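## Task

The cell is paused. Log: at 00:04:04 an earlier run (9139) threw away plate B38 but left its lid parked in LP1. At 00:10:56 the mover took the lid off R33 in nest N3 and put it in LP2; at 00:11:23 it took the lid off R83 in N2 and put it in LP4; at 00:11:50 it took the lid off R38 in N1 and put it in LP3. At 00:13:32 the dispenser failed and the run was aborted. Auto-recovery then put the LP3 lid onto N1 (00:13:47) and the LP4 lid onto N2 (00:14:12), and a watchdog stopped it at 00:14:43. Every plate must get back its own lid, seated all the way down, and then CONTINUE is pressed. Lids carry no labels, so which lid belongs to which plate comes only from the log. The plates and the earlier run's lid in LP1 must finish where they began. If two or more plates sitting in nests lack a lid, press CALL instead and leave every plate and lid as it started. Pressing RETRY, CONTINUE or SKIP fails the task if a gripper is holding labware, if any nest plate is not seated, or if any lid at a nest is not seated on its plate. Anything held in place only by the robot at the end does not count. Release and move clear at the end; resting on the panel housing, the CALL key or the needed key is still clear.

## Robot and tools

Reading the logs: in both jobs the auto-recovery put the right lids back on two plates, so exactly one nest plate (the one in N3) is still bare and its lid sits in a park (LP2 in job 1, LP1 in job 2). The earlier run's lid (LP1 in job 1, LP2 in job 2) is not to be touched. So the expected work is one lid transfer onto N3, then a press of CONTINUE. Deck labels name nests (N) and lid parks (LP); their layout is not fixed, so find them in the images.

Robot: two arms, left_arm and right_arm, each a six-joint arm with a parallel two-finger gripper. Base of left_arm at (-0.038, +0.328, +0.373) m, right_arm at (-0.005, -0.282, +0.373) m; bases are tilted. A spare arm may be parked out of the way. Never let the arms collide or press on each other.

Scene frame: origin on the table top midway between the arms, +z up, +x out over the table, +y toward left_arm. The names left/right refer to the arms, not to image sides. Gripper frame: fingers point along its +z, and they open and close along its y. The reported end_effector_position is the point between the pads, roughly 1 cm short of the fingertips. Reported hand positions can be off, more at long reach, and motions often stop a centimetre or more short, usually low.

A row is 16 numbers: left_arm x, y, z (metres, scene frame), qw, qx, qy, qz (orientation quaternion, scalar first, scene frame), opening; then the same eight for right_arm. Positions and quaternions are absolute targets (poses), not offsets. Opening runs from -1 (closed) to +1 (fully open, 0.094 m) and is a target width on the grip_measured scale. Always include both arms; to keep an arm still, repeat its last reported position and quaternion exactly, plus its intended opening. Reuse your own commanded quaternion rather than the slightly drifted reported one.

execute_actions(actions): a list of actions; each action is up to 15 rows, one row per 1/30 s step, the last row held to fill 15 steps. An empty list only returns state and images. Each step's command is clipped to 70 mm and 16 degrees from the measured hand pose, so far targets need several actions. An action is refused for both arms if any target lies more than 0.6 m from the hand along any of that hand's axes; if the first action fails this, or any action is malformed, nothing runs.

move(target, speed, blocking): drives each gripper in a straight line to its row pose in target. speed is the path top speed in m/s, 0.002 to 0.5 (default 0.25); rotation is capped at twice that in rad/s. Paths last 0.5 to 10 s and stop at 10 s even if short. Opening is applied at the start. Hands can lag, drift and overshoot speed, especially with a near-straight arm; no obstacle avoidance. Faster contact hits harder, and aiming further past a contact presses harder. With blocking=false the call returns after 0.5 s; use wait(0) to check, and nothing else moves until the move ends or stop is called.

wait(seconds): 0 to 10 s, arms keep their last command. stop(): brakes a running move (needs room). zoom_image(camera, region): region [x0, y0, x1, y1] in pixels, at most 504 x 504, cameras cam_high (672x504), cam_left_wrist and cam_right_wrist (616x616). read_manual(section) only gives licence texts. finished_scene(scene) ends scene 1 or 2 permanently.

Results: a state line per arm with hand position and quaternion; grip_measured (measured opening on the command scale; the last joint value is the opening in metres; each gripper reads up to about 1 mm off); Hand target lines (where the controller is driving now); step readings for actions, with HELD marking steps that were held back. A move adds a move: line with its ending (done, off_target, moving, held, fault) and limits (paced means the pose was clipped; held means a check blocked steps, after which the arm may jump fast), plus each hand's distance from target. pose unreachable means the clearance check altered that arm's command. FAULT lines mean an arm stopped. MOTOR HOT warns from 85 °C; at 100 °C the arm drops and releases.

Gripping: to hold, command about 0.03 below grip_measured; less grips more gently. Pad force is about 50 to 62 N. Commanding a few mm may not move the hand.

Panel: keys left to right when facing it: RETRY (white), CONTINUE (green), SKIP (yellow), CALL (blue). Push a key until it latches. The first three end the job on press; CALL ends it when you stop. A wrong or early go key is worse than none. Before pressing, release the lid, confirm it is seated and nest plates are down, and keep hands clear of labware.

Avoid: drops, slips, slamming lids, hard pushes, knocking anything off the table (ends the scene), and holding loads for long. Finish with hands open and clear.

Each tool is called after "Request:" by a JSON object that holds its "method" and its "body".

## Session

Request:
{"method": "execute_actions", "body": {"actions": []}}

Scene clock: 0.00 s.
left_arm: end_effector_position=(+0.4586, +0.4958, +0.2062) grip_measured=+1.000 end_effector_quat_wxyz=(+0.196, +0.310, +0.752, +0.547) | right_arm: end_effector_position=(+0.5099, -0.3622, +0.2574) grip_measured=+1.000 end_effector_quat_wxyz=(+0.381, -0.025, +0.924, +0.008)
Joint positions: left_arm=[ 0.007  2.124  0.687  1.549 -0.681  1.573  0.094] | right_arm=[-0.251  1.533  0.58   0.564 -0.129 -0.245  0.094]
Joint velocities: left_arm=[-0.024 -0.005 -0.012  0.007  0.022 -0.022  0.   ] | right_arm=[-0.005 -0.015  0.012 -0.007 -0.022  0.022  0.   ]
Hand target (left_arm): +0.458, +0.496, +0.207; +0.197, +0.310, +0.752, +0.548
Hand target (right_arm): +0.514, -0.363, +0.258; +0.385, -0.025, +0.923, +0.007

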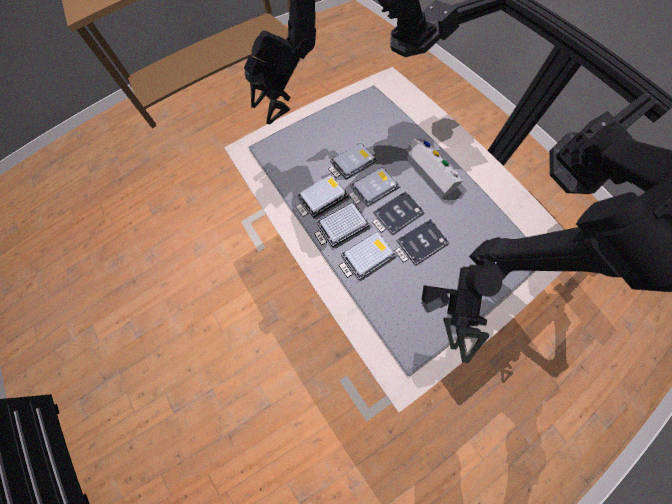

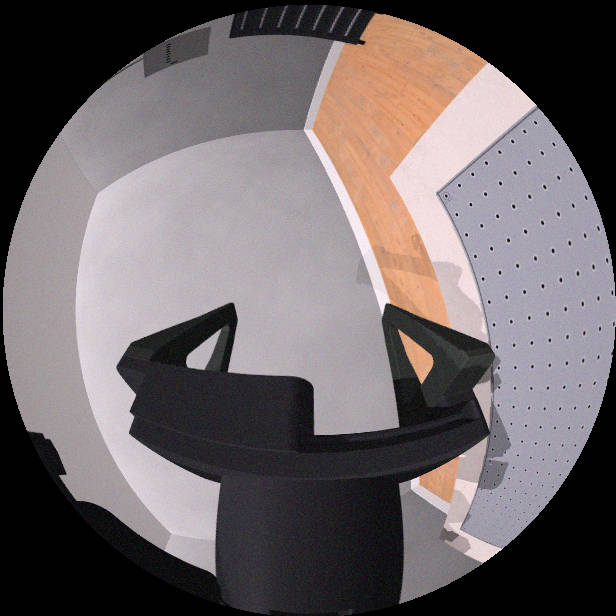

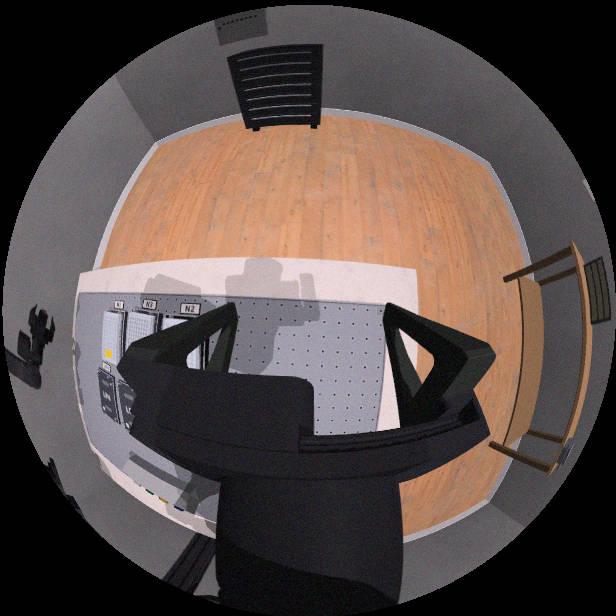

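Request:
{"method": "zoom_image", "body": {"camera": "cam_high", "region": [280, 120, 490, 290]}}

Request:
{"method": "zoom_image", "body": {"camera": "cam_right_wrist", "region": [70, 270, 240, 440]}}

Region (280, 120, 490, 290) of cam_high's 672x504 image, scaled by 2.400, with more detail than that image has; it fills the top 408 rows of this view, and the rest is white.

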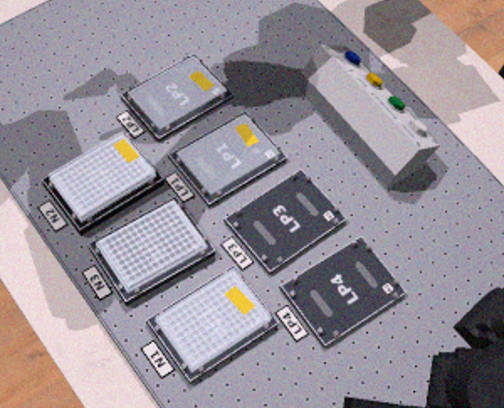

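Region (70, 270, 240, 440) of cam_right_wrist's 616x616 image, scaled by 2.965, with more detail than that image has.

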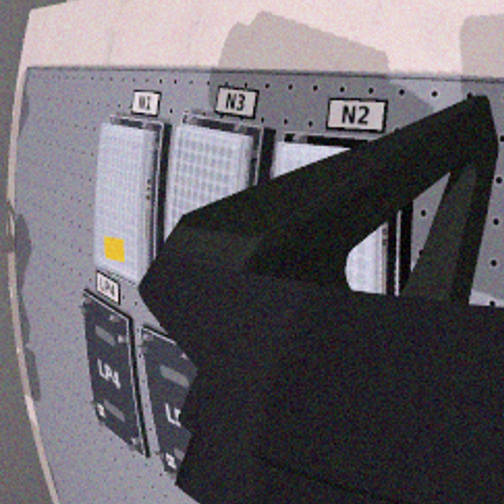

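Request:
{"method": "zoom_image", "body": {"camera": "cam_high", "region": [295, 140, 405, 250]}}

Request:
{"method": "zoom_image", "body": {"camera": "cam_high", "region": [310, 195, 410, 285]}}

Request:
{"method": "zoom_image", "body": {"camera": "cam_high", "region": [400, 130, 480, 210]}}

Region (295, 140, 405, 250) of cam_high's 672x504 image, scaled by 4.582, with more detail than that image has.

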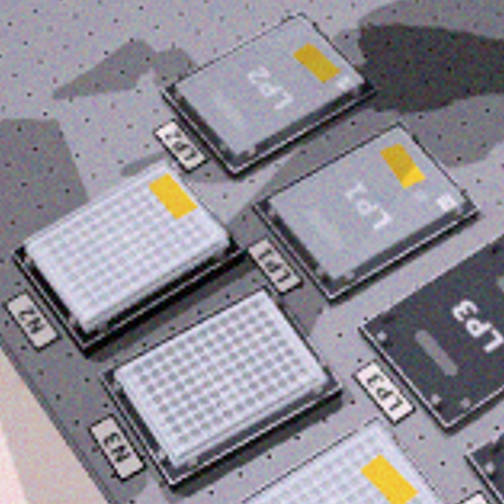

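Region (310, 195, 410, 285) of cam_high's 672x504 image, scaled by 5.040, with more detail than that image has; it fills the top 454 rows of this view, and the rest is white.

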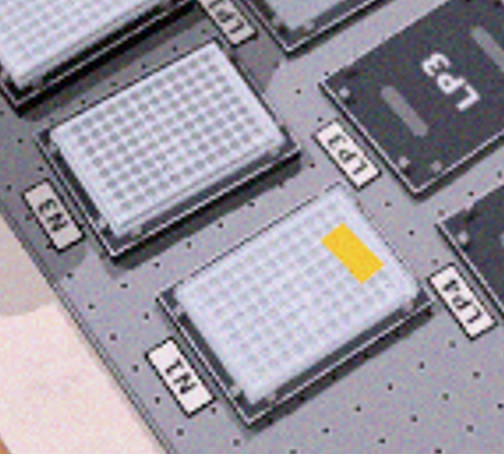

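Region (400, 130, 480, 210) of cam_high's 672x504 image, scaled by 6.300, with more detail than that image has.

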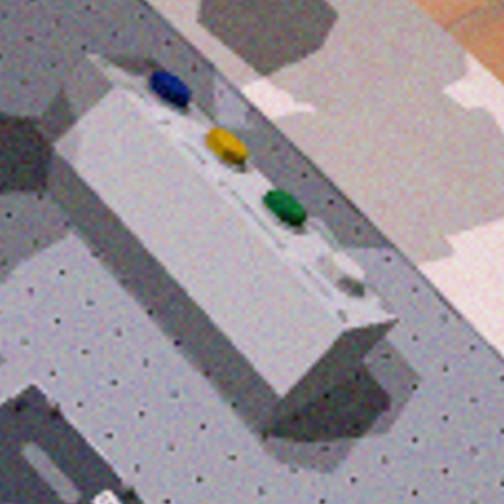

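Request:
{"method": "move", "body": {"target": [0.4586,0.4958,0.2062,0.196,0.310,0.752,0.547,1, 0.27,-0.20,0.12,0,0,1,0,1], "speed": 0.35}}

Scene clock: 22.33 s.
left_arm: end_effector_position=(+0.4586, +0.4958, +0.2062) grip_measured=+1.000 end_effector_quat_wxyz=(+0.196, +0.310, +0.752, +0.547) | right_arm: end_effector_position=(+0.2700, -0.2057, +0.1210) grip_measured=+1.000 end_effector_quat_wxyz=(+0.005, -0.007, +1.000, -0.001)
Joint positions: left_arm=[ 0.007  2.124  0.687  1.549 -0.681  1.573  0.094] | right_arm=[0.194 1.896 0.485 0.207 0.25  0.188 0.094]
Joint velocities: left_arm=[-0.015  0.005  0.012  0.002  0.037 -0.051  0.   ] | right_arm=[ 0.005 -0.005 -0.007 -0.017  0.007  0.022  0.   ]
Hand target (left_arm): +0.459, +0.496, +0.206; +0.196, +0.310, +0.752, +0.547
Hand target (right_arm): +0.270, -0.203, +0.120; +0.003, -0.004, +1.000, -0.002
Off the commanded pose (left_arm): 0.000 m, 0 deg.
Off the commanded pose (right_arm): 0.006 m, 1 deg.
move: done
camera_calibration (this result's frames):
cam_right_wrist: T_world_to_cam=[[0.00542591, -0.999955, -0.00772755, -0.205792], [-0.811914, -0.00891641, 0.58371, 0.147609], [-0.583752, 0.00310694, -0.811926, 0.376978], [0, 0, 0, 1]] pos_world=[0.341025, -0.205637, 0.218327]

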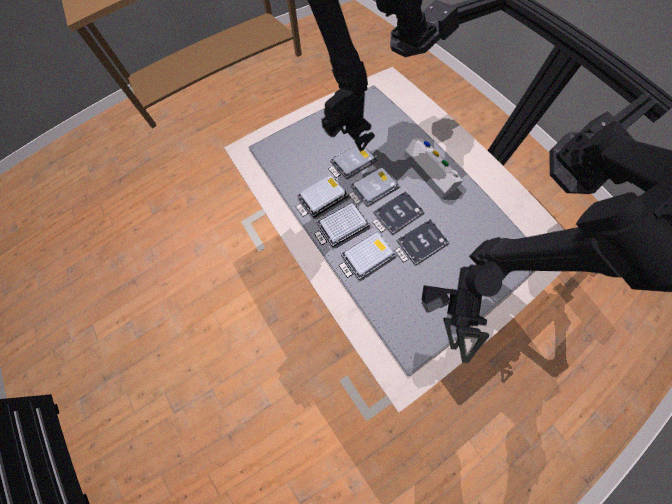

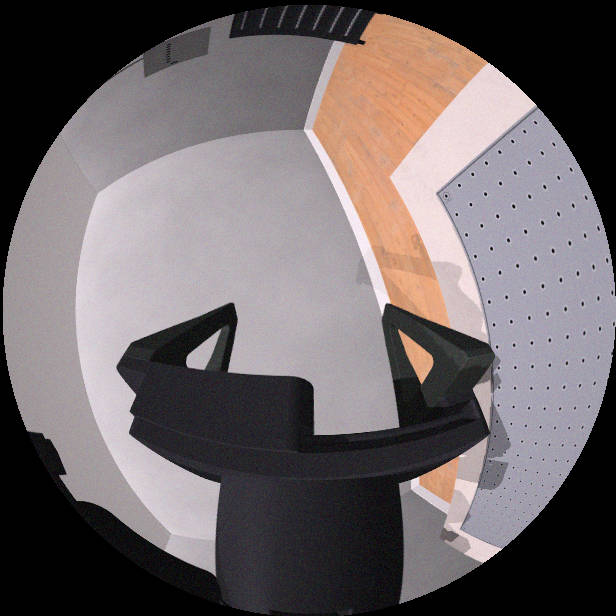

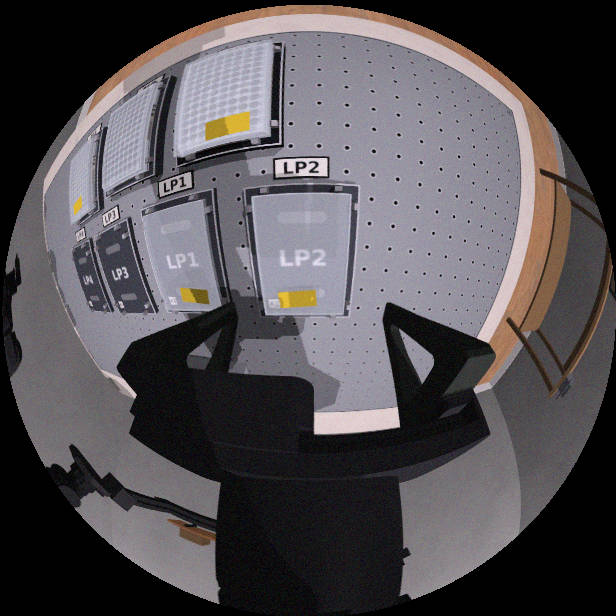

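Request:
{"method": "zoom_image", "body": {"camera": "cam_right_wrist", "region": [220, 150, 400, 330]}}

Request:
{"method": "zoom_image", "body": {"camera": "cam_right_wrist", "region": [90, 30, 300, 200]}}

Region (220, 150, 400, 330) of cam_right_wrist's 616x616 image, scaled by 2.800, with more detail than that image has.

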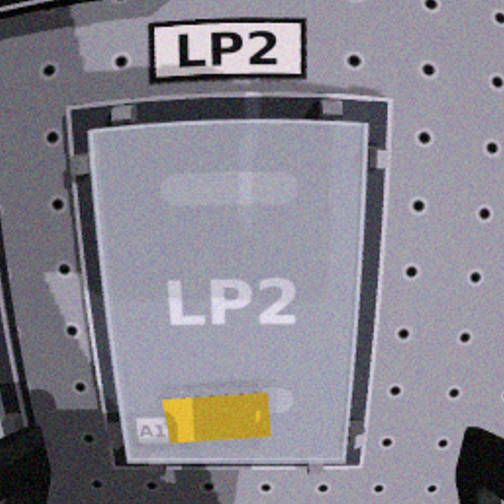

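Region (90, 30, 300, 200) of cam_right_wrist's 616x616 image, scaled by 2.400, with more detail than that image has; it fills the top 408 rows of this view, and the rest is white.

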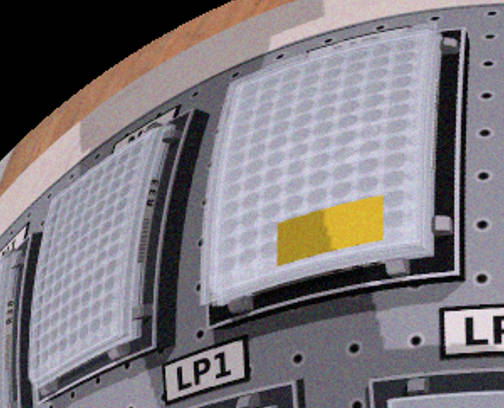

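Request:
{"method": "move", "body": {"target": [0.4586,0.4958,0.2062,0.196,0.310,0.752,0.547,1, 0.264,-0.196,0.06,0,-0.01,1,0,1], "speed": 0.2}}

Request:
{"method": "zoom_image", "body": {"camera": "cam_right_wrist", "region": [160, 100, 460, 400]}}

Scene clock: 42.47 s.
left_arm: end_effector_position=(+0.4586, +0.4958, +0.2062) grip_measured=+1.000 end_effector_quat_wxyz=(+0.196, +0.310, +0.752, +0.547) | right_arm: end_effector_position=(+0.2592, -0.1923, +0.0637) grip_measured=+1.000 end_effector_quat_wxyz=(-0.005, -0.013, +1.000, -0.000)
Joint positions: left_arm=[ 0.007  2.124  0.687  1.549 -0.681  1.573  0.094] | right_arm=[0.194 2.127 0.573 0.33  0.246 0.181 0.094]
Joint velocities: left_arm=[-0.005  0.005  0.017  0.002 -0.007 -0.051  0.   ] | right_arm=[ 0.005  0.005  0.007 -0.007 -0.007 -0.081  0.   ]
Hand target (left_arm): +0.459, +0.496, +0.206; +0.196, +0.310, +0.752, +0.547
Hand target (right_arm): +0.265, -0.196, +0.061; +0.000, -0.010, +1.000, -0.000
Off the commanded pose (left_arm): 0.000 m, 0 deg.
Off the commanded pose (right_arm): 0.007 m, 1 deg.
move: done
camera_calibration (this result's frames):
cam_right_wrist: T_world_to_cam=[[0.0171485, -0.999814, -0.00877145, -0.195763], [-0.799566, -0.0189802, 0.600279, 0.166195], [-0.600334, -0.00328055, -0.799743, 0.326423], [0, 0, 0, 1]] pos_world=[0.332203, -0.191501, 0.159574]

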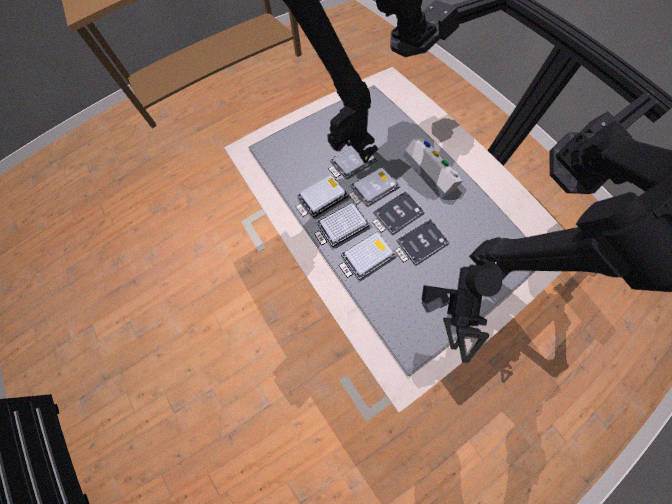

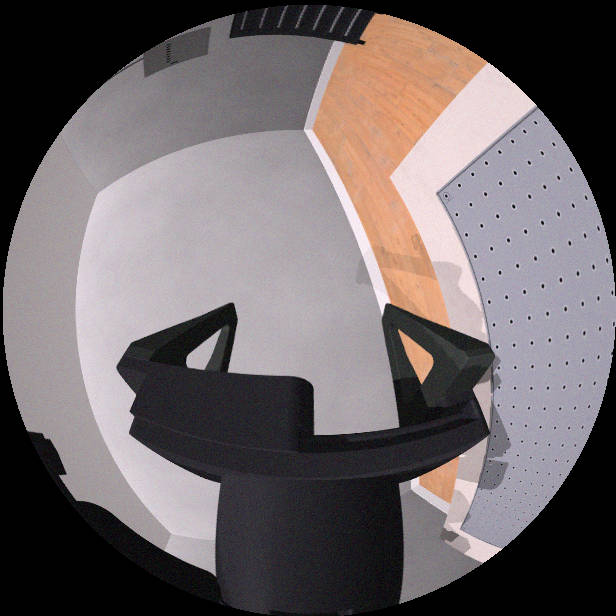

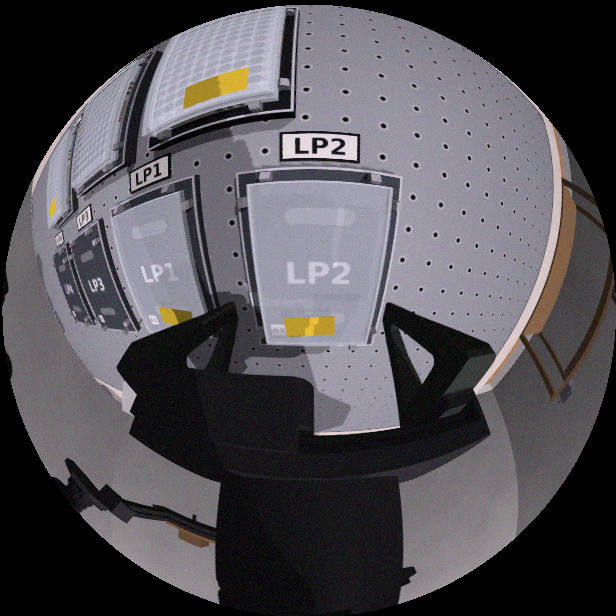

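Region (160, 100, 460, 400) of cam_right_wrist's 616x616 image, scaled by 1.680, with more detail than that image has.

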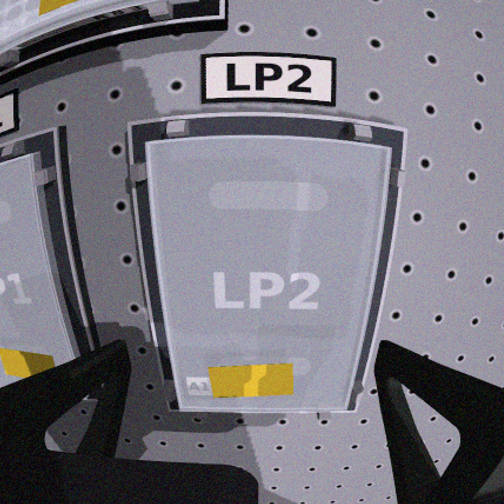

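Request:
{"method": "move", "body": {"target": [0.4586,0.4958,0.2062,0.196,0.310,0.752,0.547,1, 0.268,-0.204,0.052,0,-0.012,1,0,1], "speed": 0.1}}

Request:
{"method": "zoom_image", "body": {"camera": "cam_right_wrist", "region": [160, 100, 460, 400]}}

Scene clock: 55.37 s.
left_arm: end_effector_position=(+0.4586, +0.4958, +0.2062) grip_measured=+1.000 end_effector_quat_wxyz=(+0.196, +0.310, +0.752, +0.547) | right_arm: end_effector_position=(+0.2694, -0.1988, +0.0583) grip_measured=+1.000 end_effector_quat_wxyz=(+0.002, -0.013, +1.000, +0.001)
Joint positions: left_arm=[ 0.007  2.124  0.687  1.549 -0.681  1.573  0.094] | right_arm=[0.164 2.133 0.589 0.341 0.234 0.148 0.094]
Joint velocities: left_arm=[-0.005  0.015 -0.012  0.007 -0.037 -0.066  0.   ] | right_arm=[-0.005 -0.005 -0.002 -0.007 -0.007 -0.081  0.   ]
Hand target (left_arm): +0.459, +0.496, +0.206; +0.196, +0.310, +0.752, +0.547
Hand target (right_arm): +0.268, -0.204, +0.052; -0.000, -0.012, +1.000, -0.000
Off the commanded pose (left_arm): 0.000 m, 0 deg.
Off the commanded pose (right_arm): 0.008 m, 0 deg.
move: done
camera_calibration (this result's frames):
cam_right_wrist: T_world_to_cam=[[0.0178688, -0.999767, -0.0121428, -0.202434], [-0.807869, -0.0215924, 0.588967, 0.179865], [-0.589091, -0.000714343, -0.808066, 0.326125], [0, 0, 0, 1]] pos_world=[0.341042, -0.19827, 0.155138]

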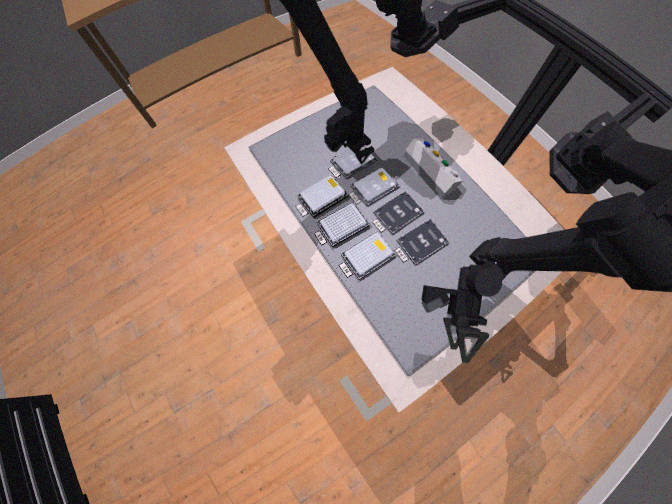

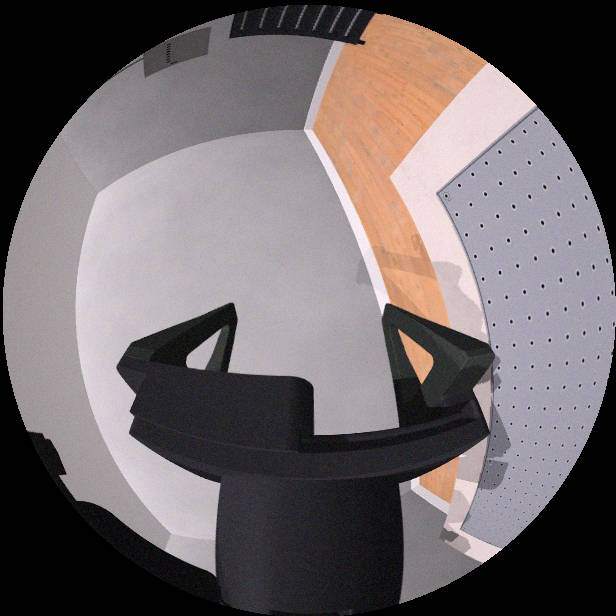

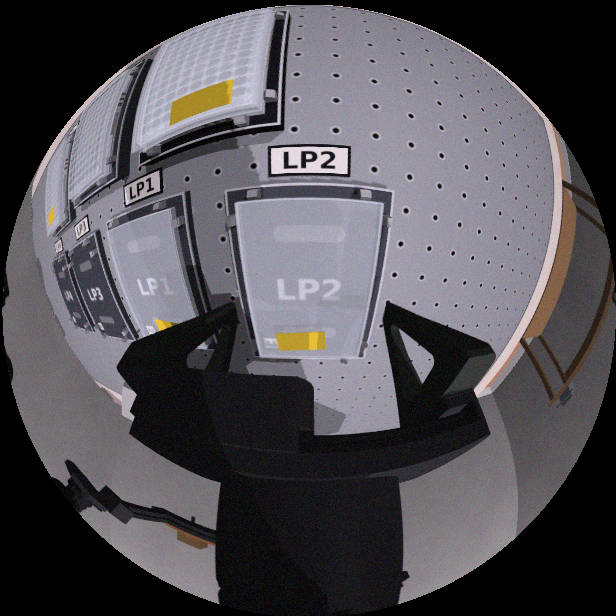

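Region (160, 100, 460, 400) of cam_right_wrist's 616x616 image, scaled by 1.680, with more detail than that image has.

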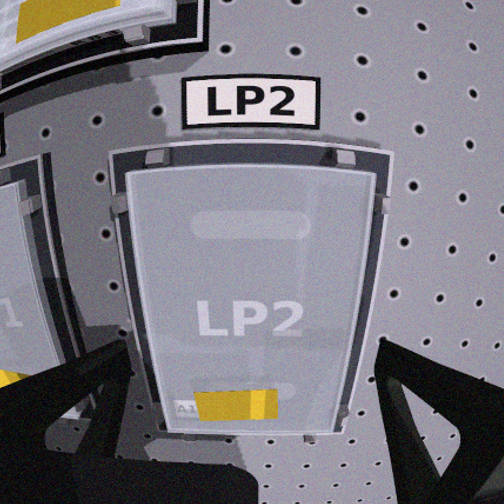

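Request:
{"method": "move", "body": {"target": [0.4586,0.4958,0.2062,0.196,0.310,0.752,0.547,1, 0.266,-0.203,0.034,0,-0.012,1,0,1], "speed": 0.05}}

Request:
{"method": "zoom_image", "body": {"camera": "cam_right_wrist", "region": [160, 100, 460, 400]}}

Scene clock: 59.33 s.
left_arm: end_effector_position=(+0.4586, +0.4958, +0.2062) grip_measured=+1.000 end_effector_quat_wxyz=(+0.196, +0.310, +0.752, +0.547) | right_arm: end_effector_position=(+0.2647, -0.1969, +0.0401) grip_measured=+1.000 end_effector_quat_wxyz=(-0.001, -0.016, +1.000, +0.001)
Joint positions: left_arm=[ 0.007  2.124  0.687  1.549 -0.681  1.573  0.094] | right_arm=[0.158 2.2   0.617 0.376 0.231 0.138 0.094]
Joint velocities: left_arm=[ 0.005 -0.015 -0.022  0.007  0.022 -0.007  0.   ] | right_arm=[ 0.005  0.005 -0.017 -0.002  0.007 -0.022  0.   ]
Hand target (left_arm): +0.459, +0.496, +0.206; +0.196, +0.310, +0.752, +0.547
Hand target (right_arm): +0.266, -0.203, +0.034; -0.000, -0.012, +1.000, -0.000
Off the commanded pose (left_arm): 0.000 m, 0 deg.
Off the commanded pose (right_arm): 0.009 m, 0 deg.
move: done
camera_calibration (this result's frames):
cam_right_wrist: T_world_to_cam=[[0.0238827, -0.999639, -0.0123307, -0.202266], [-0.804535, -0.02654, 0.593312, 0.184777], [-0.593425, -0.00424939, -0.804878, 0.30899], [0, 0, 0, 1]] pos_world=[0.336852, -0.195976, 0.136575]

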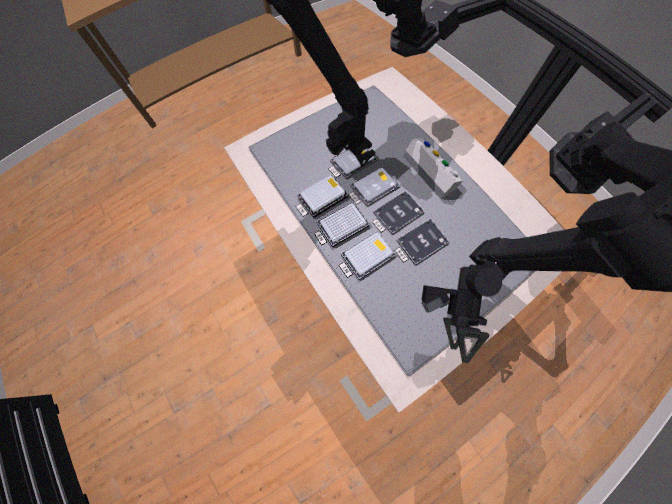

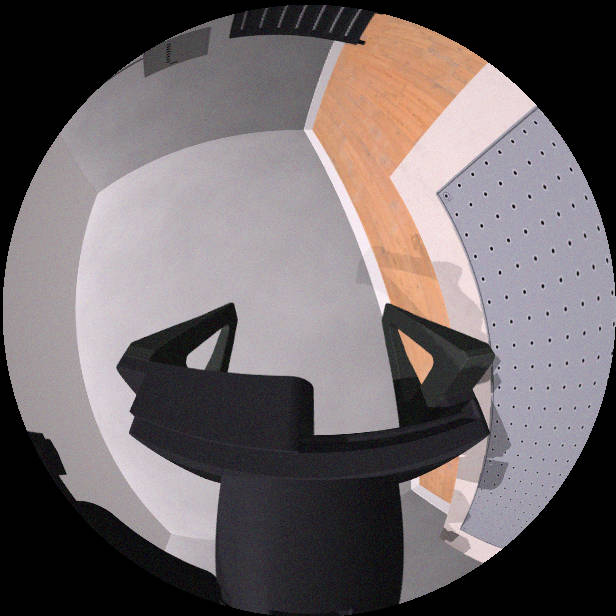

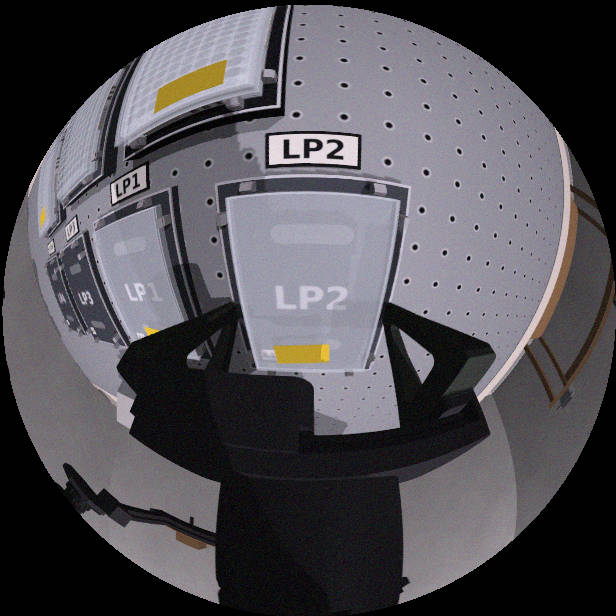

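Region (160, 100, 460, 400) of cam_right_wrist's 616x616 image, scaled by 1.680, with more detail than that image has.

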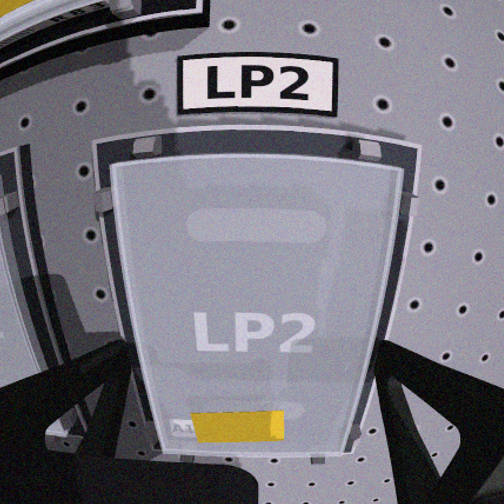

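Request:
{"method": "zoom_image", "body": {"camera": "cam_right_wrist", "region": [350, 260, 430, 380]}}

Request:
{"method": "zoom_image", "body": {"camera": "cam_right_wrist", "region": [190, 260, 270, 380]}}

Region (350, 260, 430, 380) of cam_right_wrist's 616x616 image, scaled by 4.200, with more detail than that image has.

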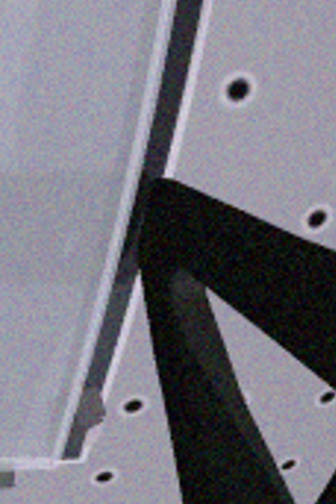

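Region (190, 260, 270, 380) of cam_right_wrist's 616x616 image, scaled by 4.200, with more detail than that image has.

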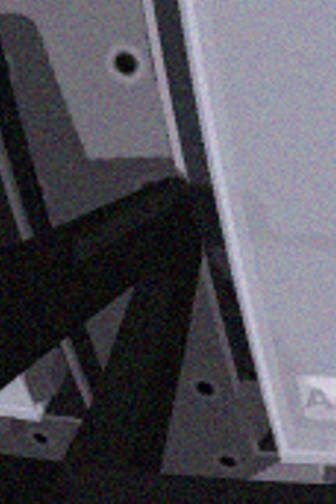

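Request:
{"method": "move", "body": {"target": [0.4586,0.4958,0.2062,0.196,0.310,0.752,0.547,1, 0.266,-0.206,0.028,0,-0.012,1,0,1], "speed": 0.03}}

Request:
{"method": "zoom_image", "body": {"camera": "cam_right_wrist", "region": [160, 100, 460, 400]}}

Scene clock: 69.50 s.
left_arm: end_effector_position=(+0.4586, +0.4958, +0.2062) grip_measured=+1.000 end_effector_quat_wxyz=(+0.196, +0.310, +0.752, +0.547) | right_arm: end_effector_position=(+0.2665, -0.1981, +0.0366) grip_measured=+1.000 end_effector_quat_wxyz=(+0.001, -0.016, +1.000, +0.002)
Joint positions: left_arm=[ 0.007  2.124  0.687  1.549 -0.681  1.573  0.094] | right_arm=[0.15  2.21  0.624 0.386 0.227 0.128 0.094]
Joint velocities: left_arm=[-0.015  0.015 -0.007  0.012 -0.051 -0.037  0.   ] | right_arm=[-0.005  0.005 -0.002 -0.007  0.022  0.051  0.   ]
Hand target (left_arm): +0.459, +0.496, +0.206; +0.196, +0.310, +0.752, +0.547
Hand target (right_arm): +0.266, -0.206, +0.028; -0.000, -0.012, +1.000, -0.000
Off the commanded pose (left_arm): 0.000 m, 0 deg.
Off the commanded pose (right_arm): 0.012 m, 1 deg.
move: off_target (right_arm)
camera_calibration (this result's frames):
cam_right_wrist: T_world_to_cam=[[0.0249732, -0.999583, -0.0144848, -0.203709], [-0.807325, -0.0287109, 0.589408, 0.188769], [-0.589578, -0.0030255, -0.807706, 0.30656], [0, 0, 0, 1]] pos_world=[0.338226, -0.197277, 0.133398]

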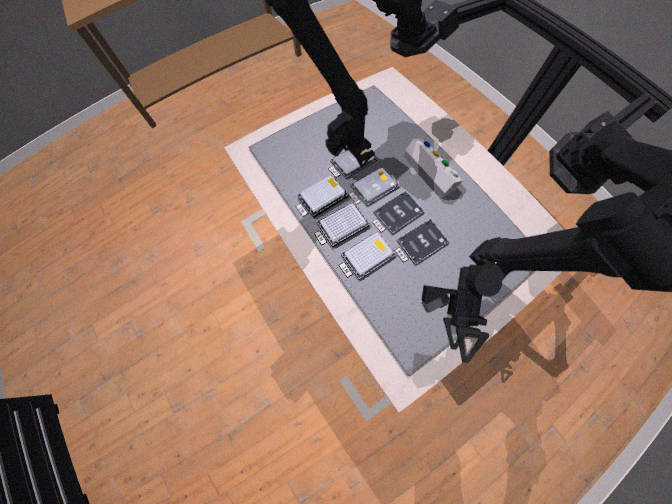

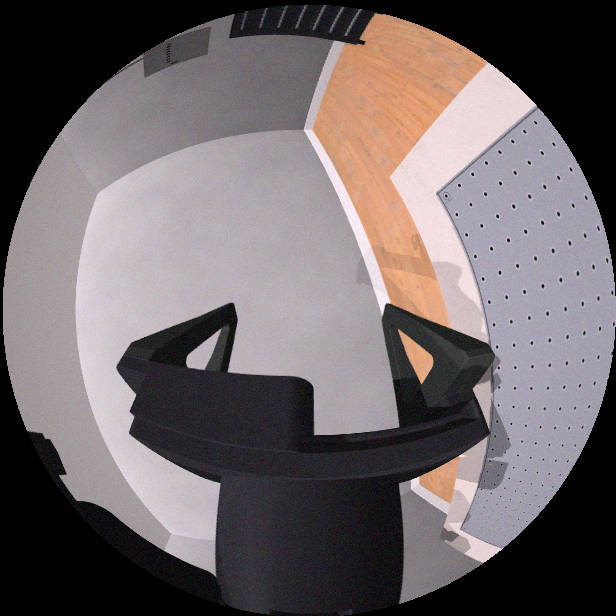

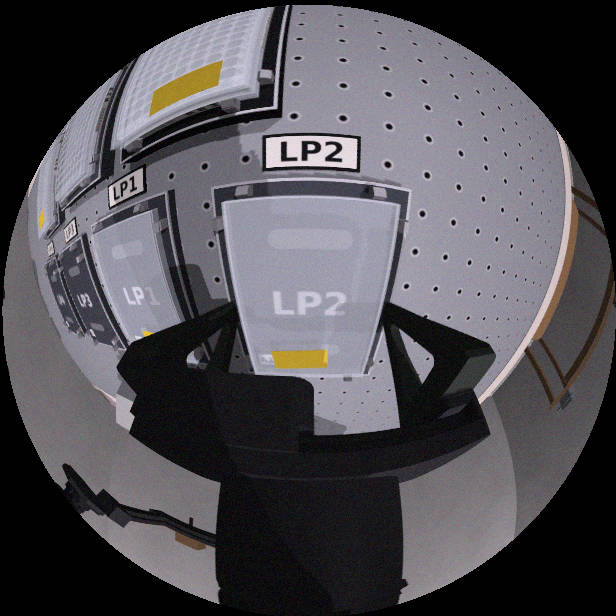

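Region (160, 100, 460, 400) of cam_right_wrist's 616x616 image, scaled by 1.680, with more detail than that image has.

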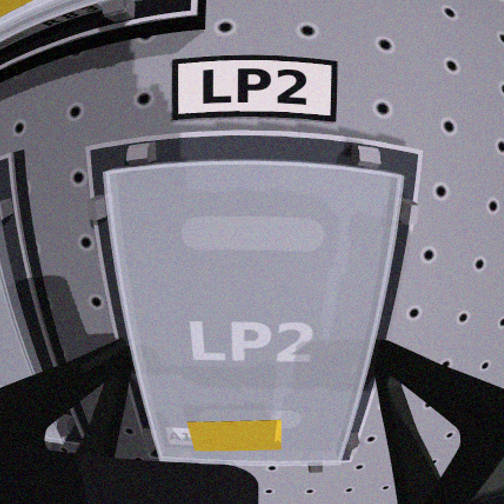

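Request:
{"method": "move", "body": {"target": [0.4586,0.4958,0.2062,0.196,0.310,0.752,0.547,1, 0.266,-0.206,0.028,0,-0.012,1,0,0.74], "speed": 0.03}}

Scene clock: 73.10 s.
left_arm: end_effector_position=(+0.4586, +0.4958, +0.2062) grip_measured=+1.000 end_effector_quat_wxyz=(+0.196, +0.310, +0.752, +0.547) | right_arm: end_effector_position=(+0.2666, -0.1981, +0.0366) grip_measured=+0.791 end_effector_quat_wxyz=(+0.002, -0.017, +1.000, +0.003)
Joint positions: left_arm=[ 0.007  2.124  0.687  1.549 -0.681  1.573  0.094] | right_arm=[0.15  2.21  0.624 0.386 0.226 0.126 0.084]
Joint velocities: left_arm=[-0.015 -0.005 -0.017 -0.007 -0.051 -0.037  0.   ] | right_arm=[-0.005 -0.015 -0.012 -0.012 -0.037  0.022 -0.001]
Hand target (left_arm): +0.459, +0.496, +0.206; +0.196, +0.310, +0.752, +0.547
Hand target (right_arm): +0.266, -0.206, +0.028; -0.000, -0.012, +1.000, -0.000
Off the commanded pose (left_arm): 0.000 m, 0 deg.
Off the commanded pose (right_arm): 0.012 m, 1 deg.
move: off_target (right_arm)
camera_calibration (this result's frames):
cam_right_wrist: T_world_to_cam=[[0.0264511, -0.999541, -0.0147604, -0.204152], [-0.807433, -0.0300681, 0.589192, 0.188623], [-0.589366, -0.00366676, -0.807858, 0.306412], [0, 0, 0, 1]] pos_world=[0.33829, -0.197263, 0.133389]

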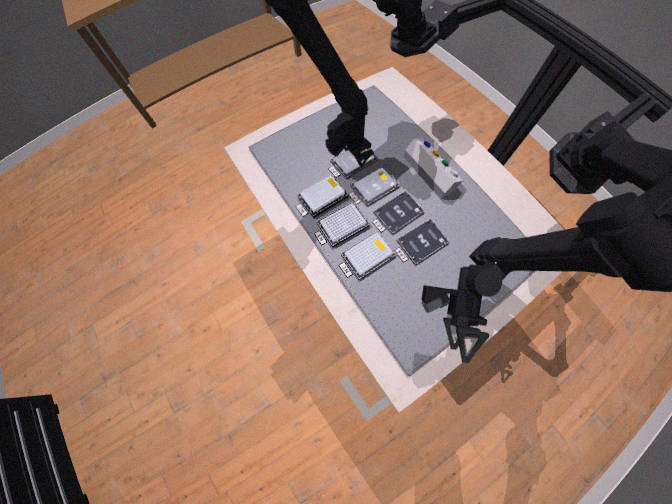

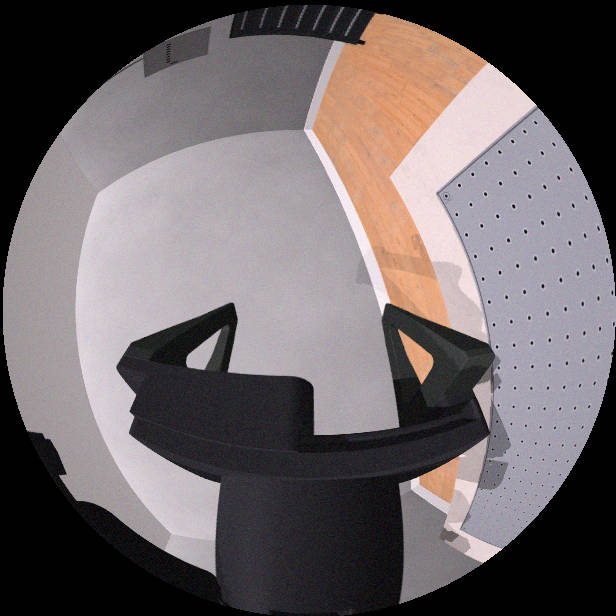

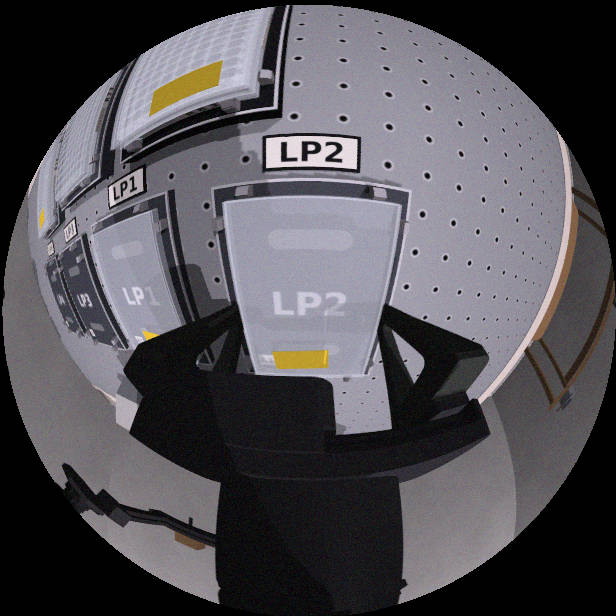

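Request:
{"method": "move", "body": {"target": [0.4586,0.4958,0.2062,0.196,0.310,0.752,0.547,1, 0.266,-0.198,0.09,0,-0.014,1,0,0.755], "speed": 0.08}}

Request:
{"method": "move", "body": {"target": [0.4586,0.4958,0.2062,0.196,0.310,0.752,0.547,1, 0.45,0.0,0.095,0,-0.014,1,0,0.755], "speed": 0.2}}

Request:
{"method": "zoom_image", "body": {"camera": "cam_right_wrist", "region": [160, 100, 460, 400]}}

Scene clock: 78.90 s.
left_arm: end_effector_position=(+0.4586, +0.4958, +0.2062) grip_measured=+1.000 end_effector_quat_wxyz=(+0.196, +0.310, +0.752, +0.547) | right_arm: end_effector_position=(+0.2758, -0.2016, +0.0849) grip_measured=+0.791 end_effector_quat_wxyz=(+0.008, -0.010, +1.000, +0.000)
Joint positions: left_arm=[ 0.007  2.124  0.687  1.549 -0.681  1.573  0.094] | right_arm=[0.174 2.032 0.549 0.292 0.242 0.16  0.084]
Joint velocities: left_arm=[ 0.005 -0.015 -0.027 -0.027  0.007  0.022  0.   ] | right_arm=[-0.005  0.005  0.002 -0.017 -0.051 -0.022 -0.001]
Hand target (left_arm): +0.459, +0.496, +0.206; +0.196, +0.310, +0.752, +0.547
Hand target (right_arm): +0.266, -0.199, +0.089; +0.001, -0.014, +1.000, +0.000
Off the commanded pose (left_arm): 0.000 m, 0 deg.
Off the commanded pose (right_arm): 0.012 m, 1 deg.
move: off_target (right_arm)
camera_calibration (this result's frames):
cam_right_wrist: T_world_to_cam=[[0.0125221, -0.999868, -0.0103265, -0.203766], [-0.815805, -0.0161875, 0.578101, 0.173441], [-0.578192, 0.00118541, -0.8159, 0.349435], [0, 0, 0, 1]] pos_world=[0.346086, -0.201346, 0.182733]

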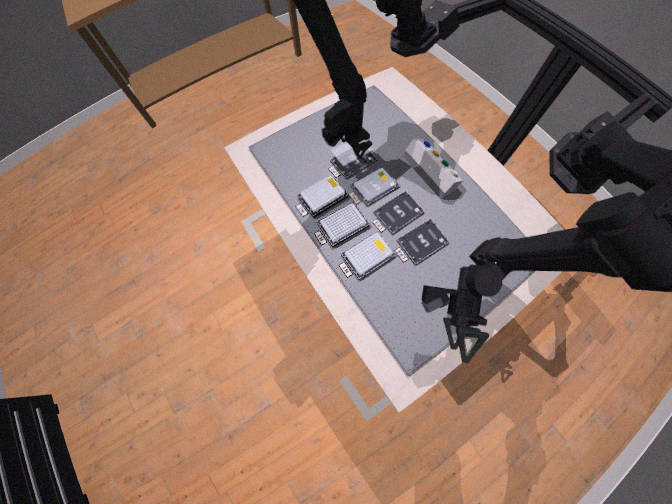

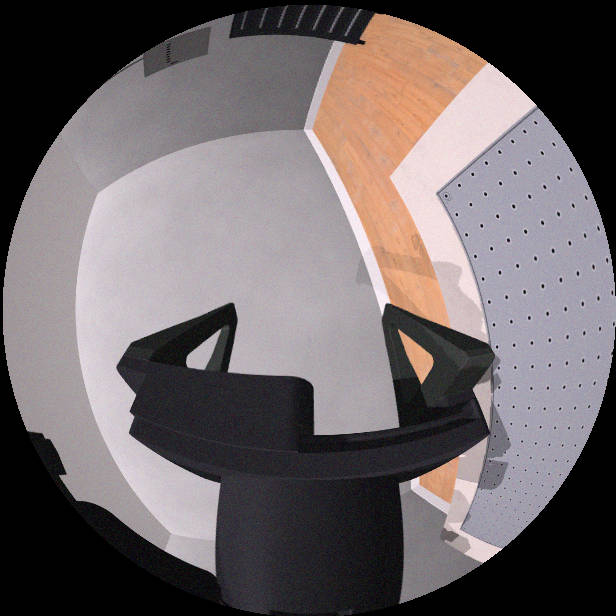

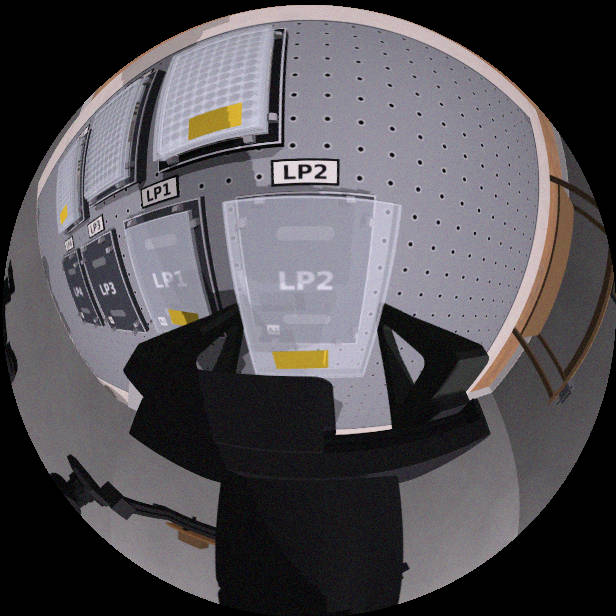

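Scene clock: 80.77 s.
left_arm: end_effector_position=(+0.4586, +0.4958, +0.2062) grip_measured=+1.000 end_effector_quat_wxyz=(+0.196, +0.310, +0.752, +0.547) | right_arm: end_effector_position=(+0.4545, -0.0064, +0.1016) grip_measured=+0.791 end_effector_quat_wxyz=(+0.007, -0.011, +1.000, +0.004)
Joint positions: left_arm=[ 0.007  2.124  0.687  1.549 -0.681  1.573  0.094] | right_arm=[ 0.468  2.133  1.234 -0.375  0.332  0.448  0.084]
Joint velocities: left_arm=[-0.005 -0.005  0.007 -0.017 -0.081  0.066  0.   ] | right_arm=[-0.005  0.015 -0.012  0.017  0.066  0.022 -0.   ]
Hand target (left_arm): +0.459, +0.496, +0.206; +0.196, +0.310, +0.752, +0.547
Hand target (right_arm): +0.449, +0.002, +0.096; +0.002, -0.014, +1.000, +0.002
Off the commanded pose (left_arm): 0.000 m, 0 deg.
Off the commanded pose (right_arm): 0.010 m, 1 deg.
move: done
camera_calibration (this result's frames):
cam_right_wrist: T_world_to_cam=[[0.0149314, -0.999721, -0.0183248, -0.0109504], [-0.814343, -0.0227928, 0.579937, 0.311898], [-0.580192, 0.00626341, -0.814456, 0.466956], [0, 0, 0, 1]] pos_world=[0.525079, -0.0067631, 0.199234]

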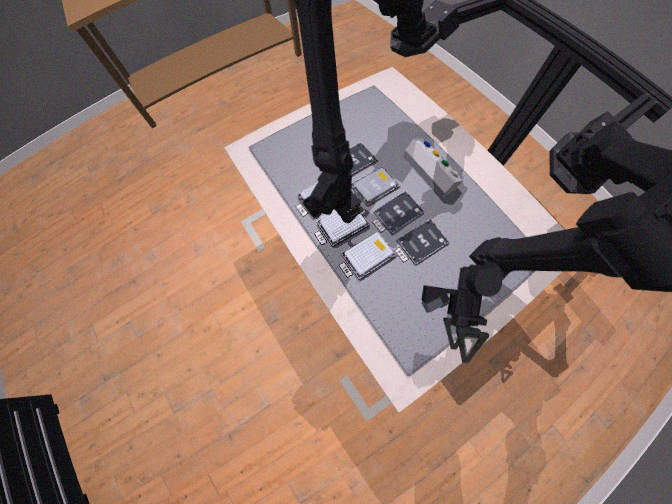

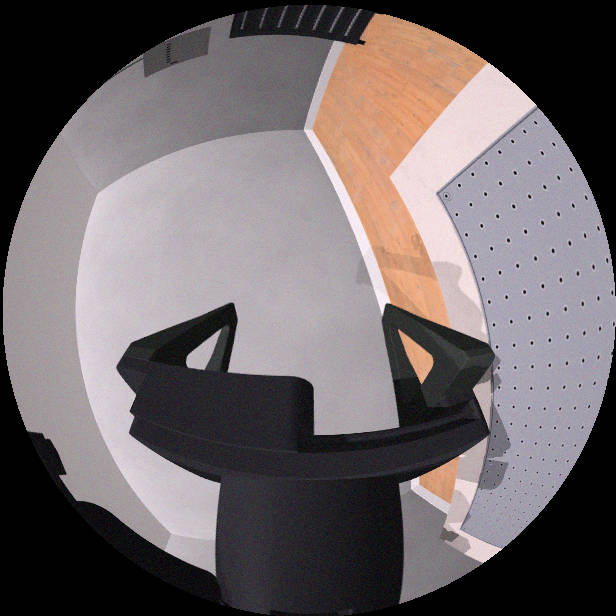

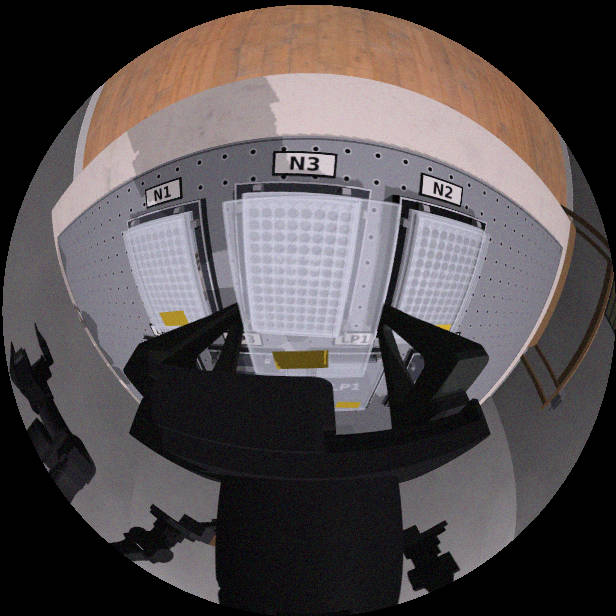

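Region (160, 100, 460, 400) of cam_right_wrist's 616x616 image, scaled by 1.680, with more detail than that image has.

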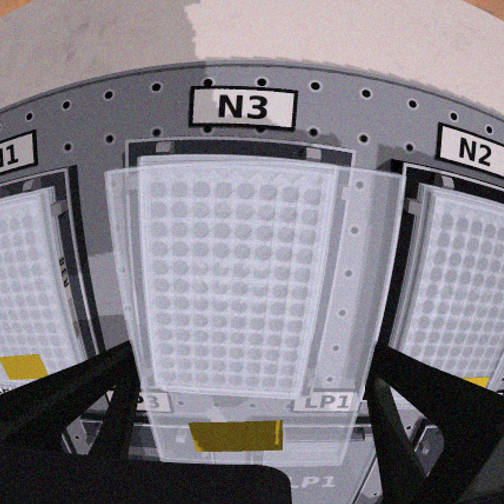

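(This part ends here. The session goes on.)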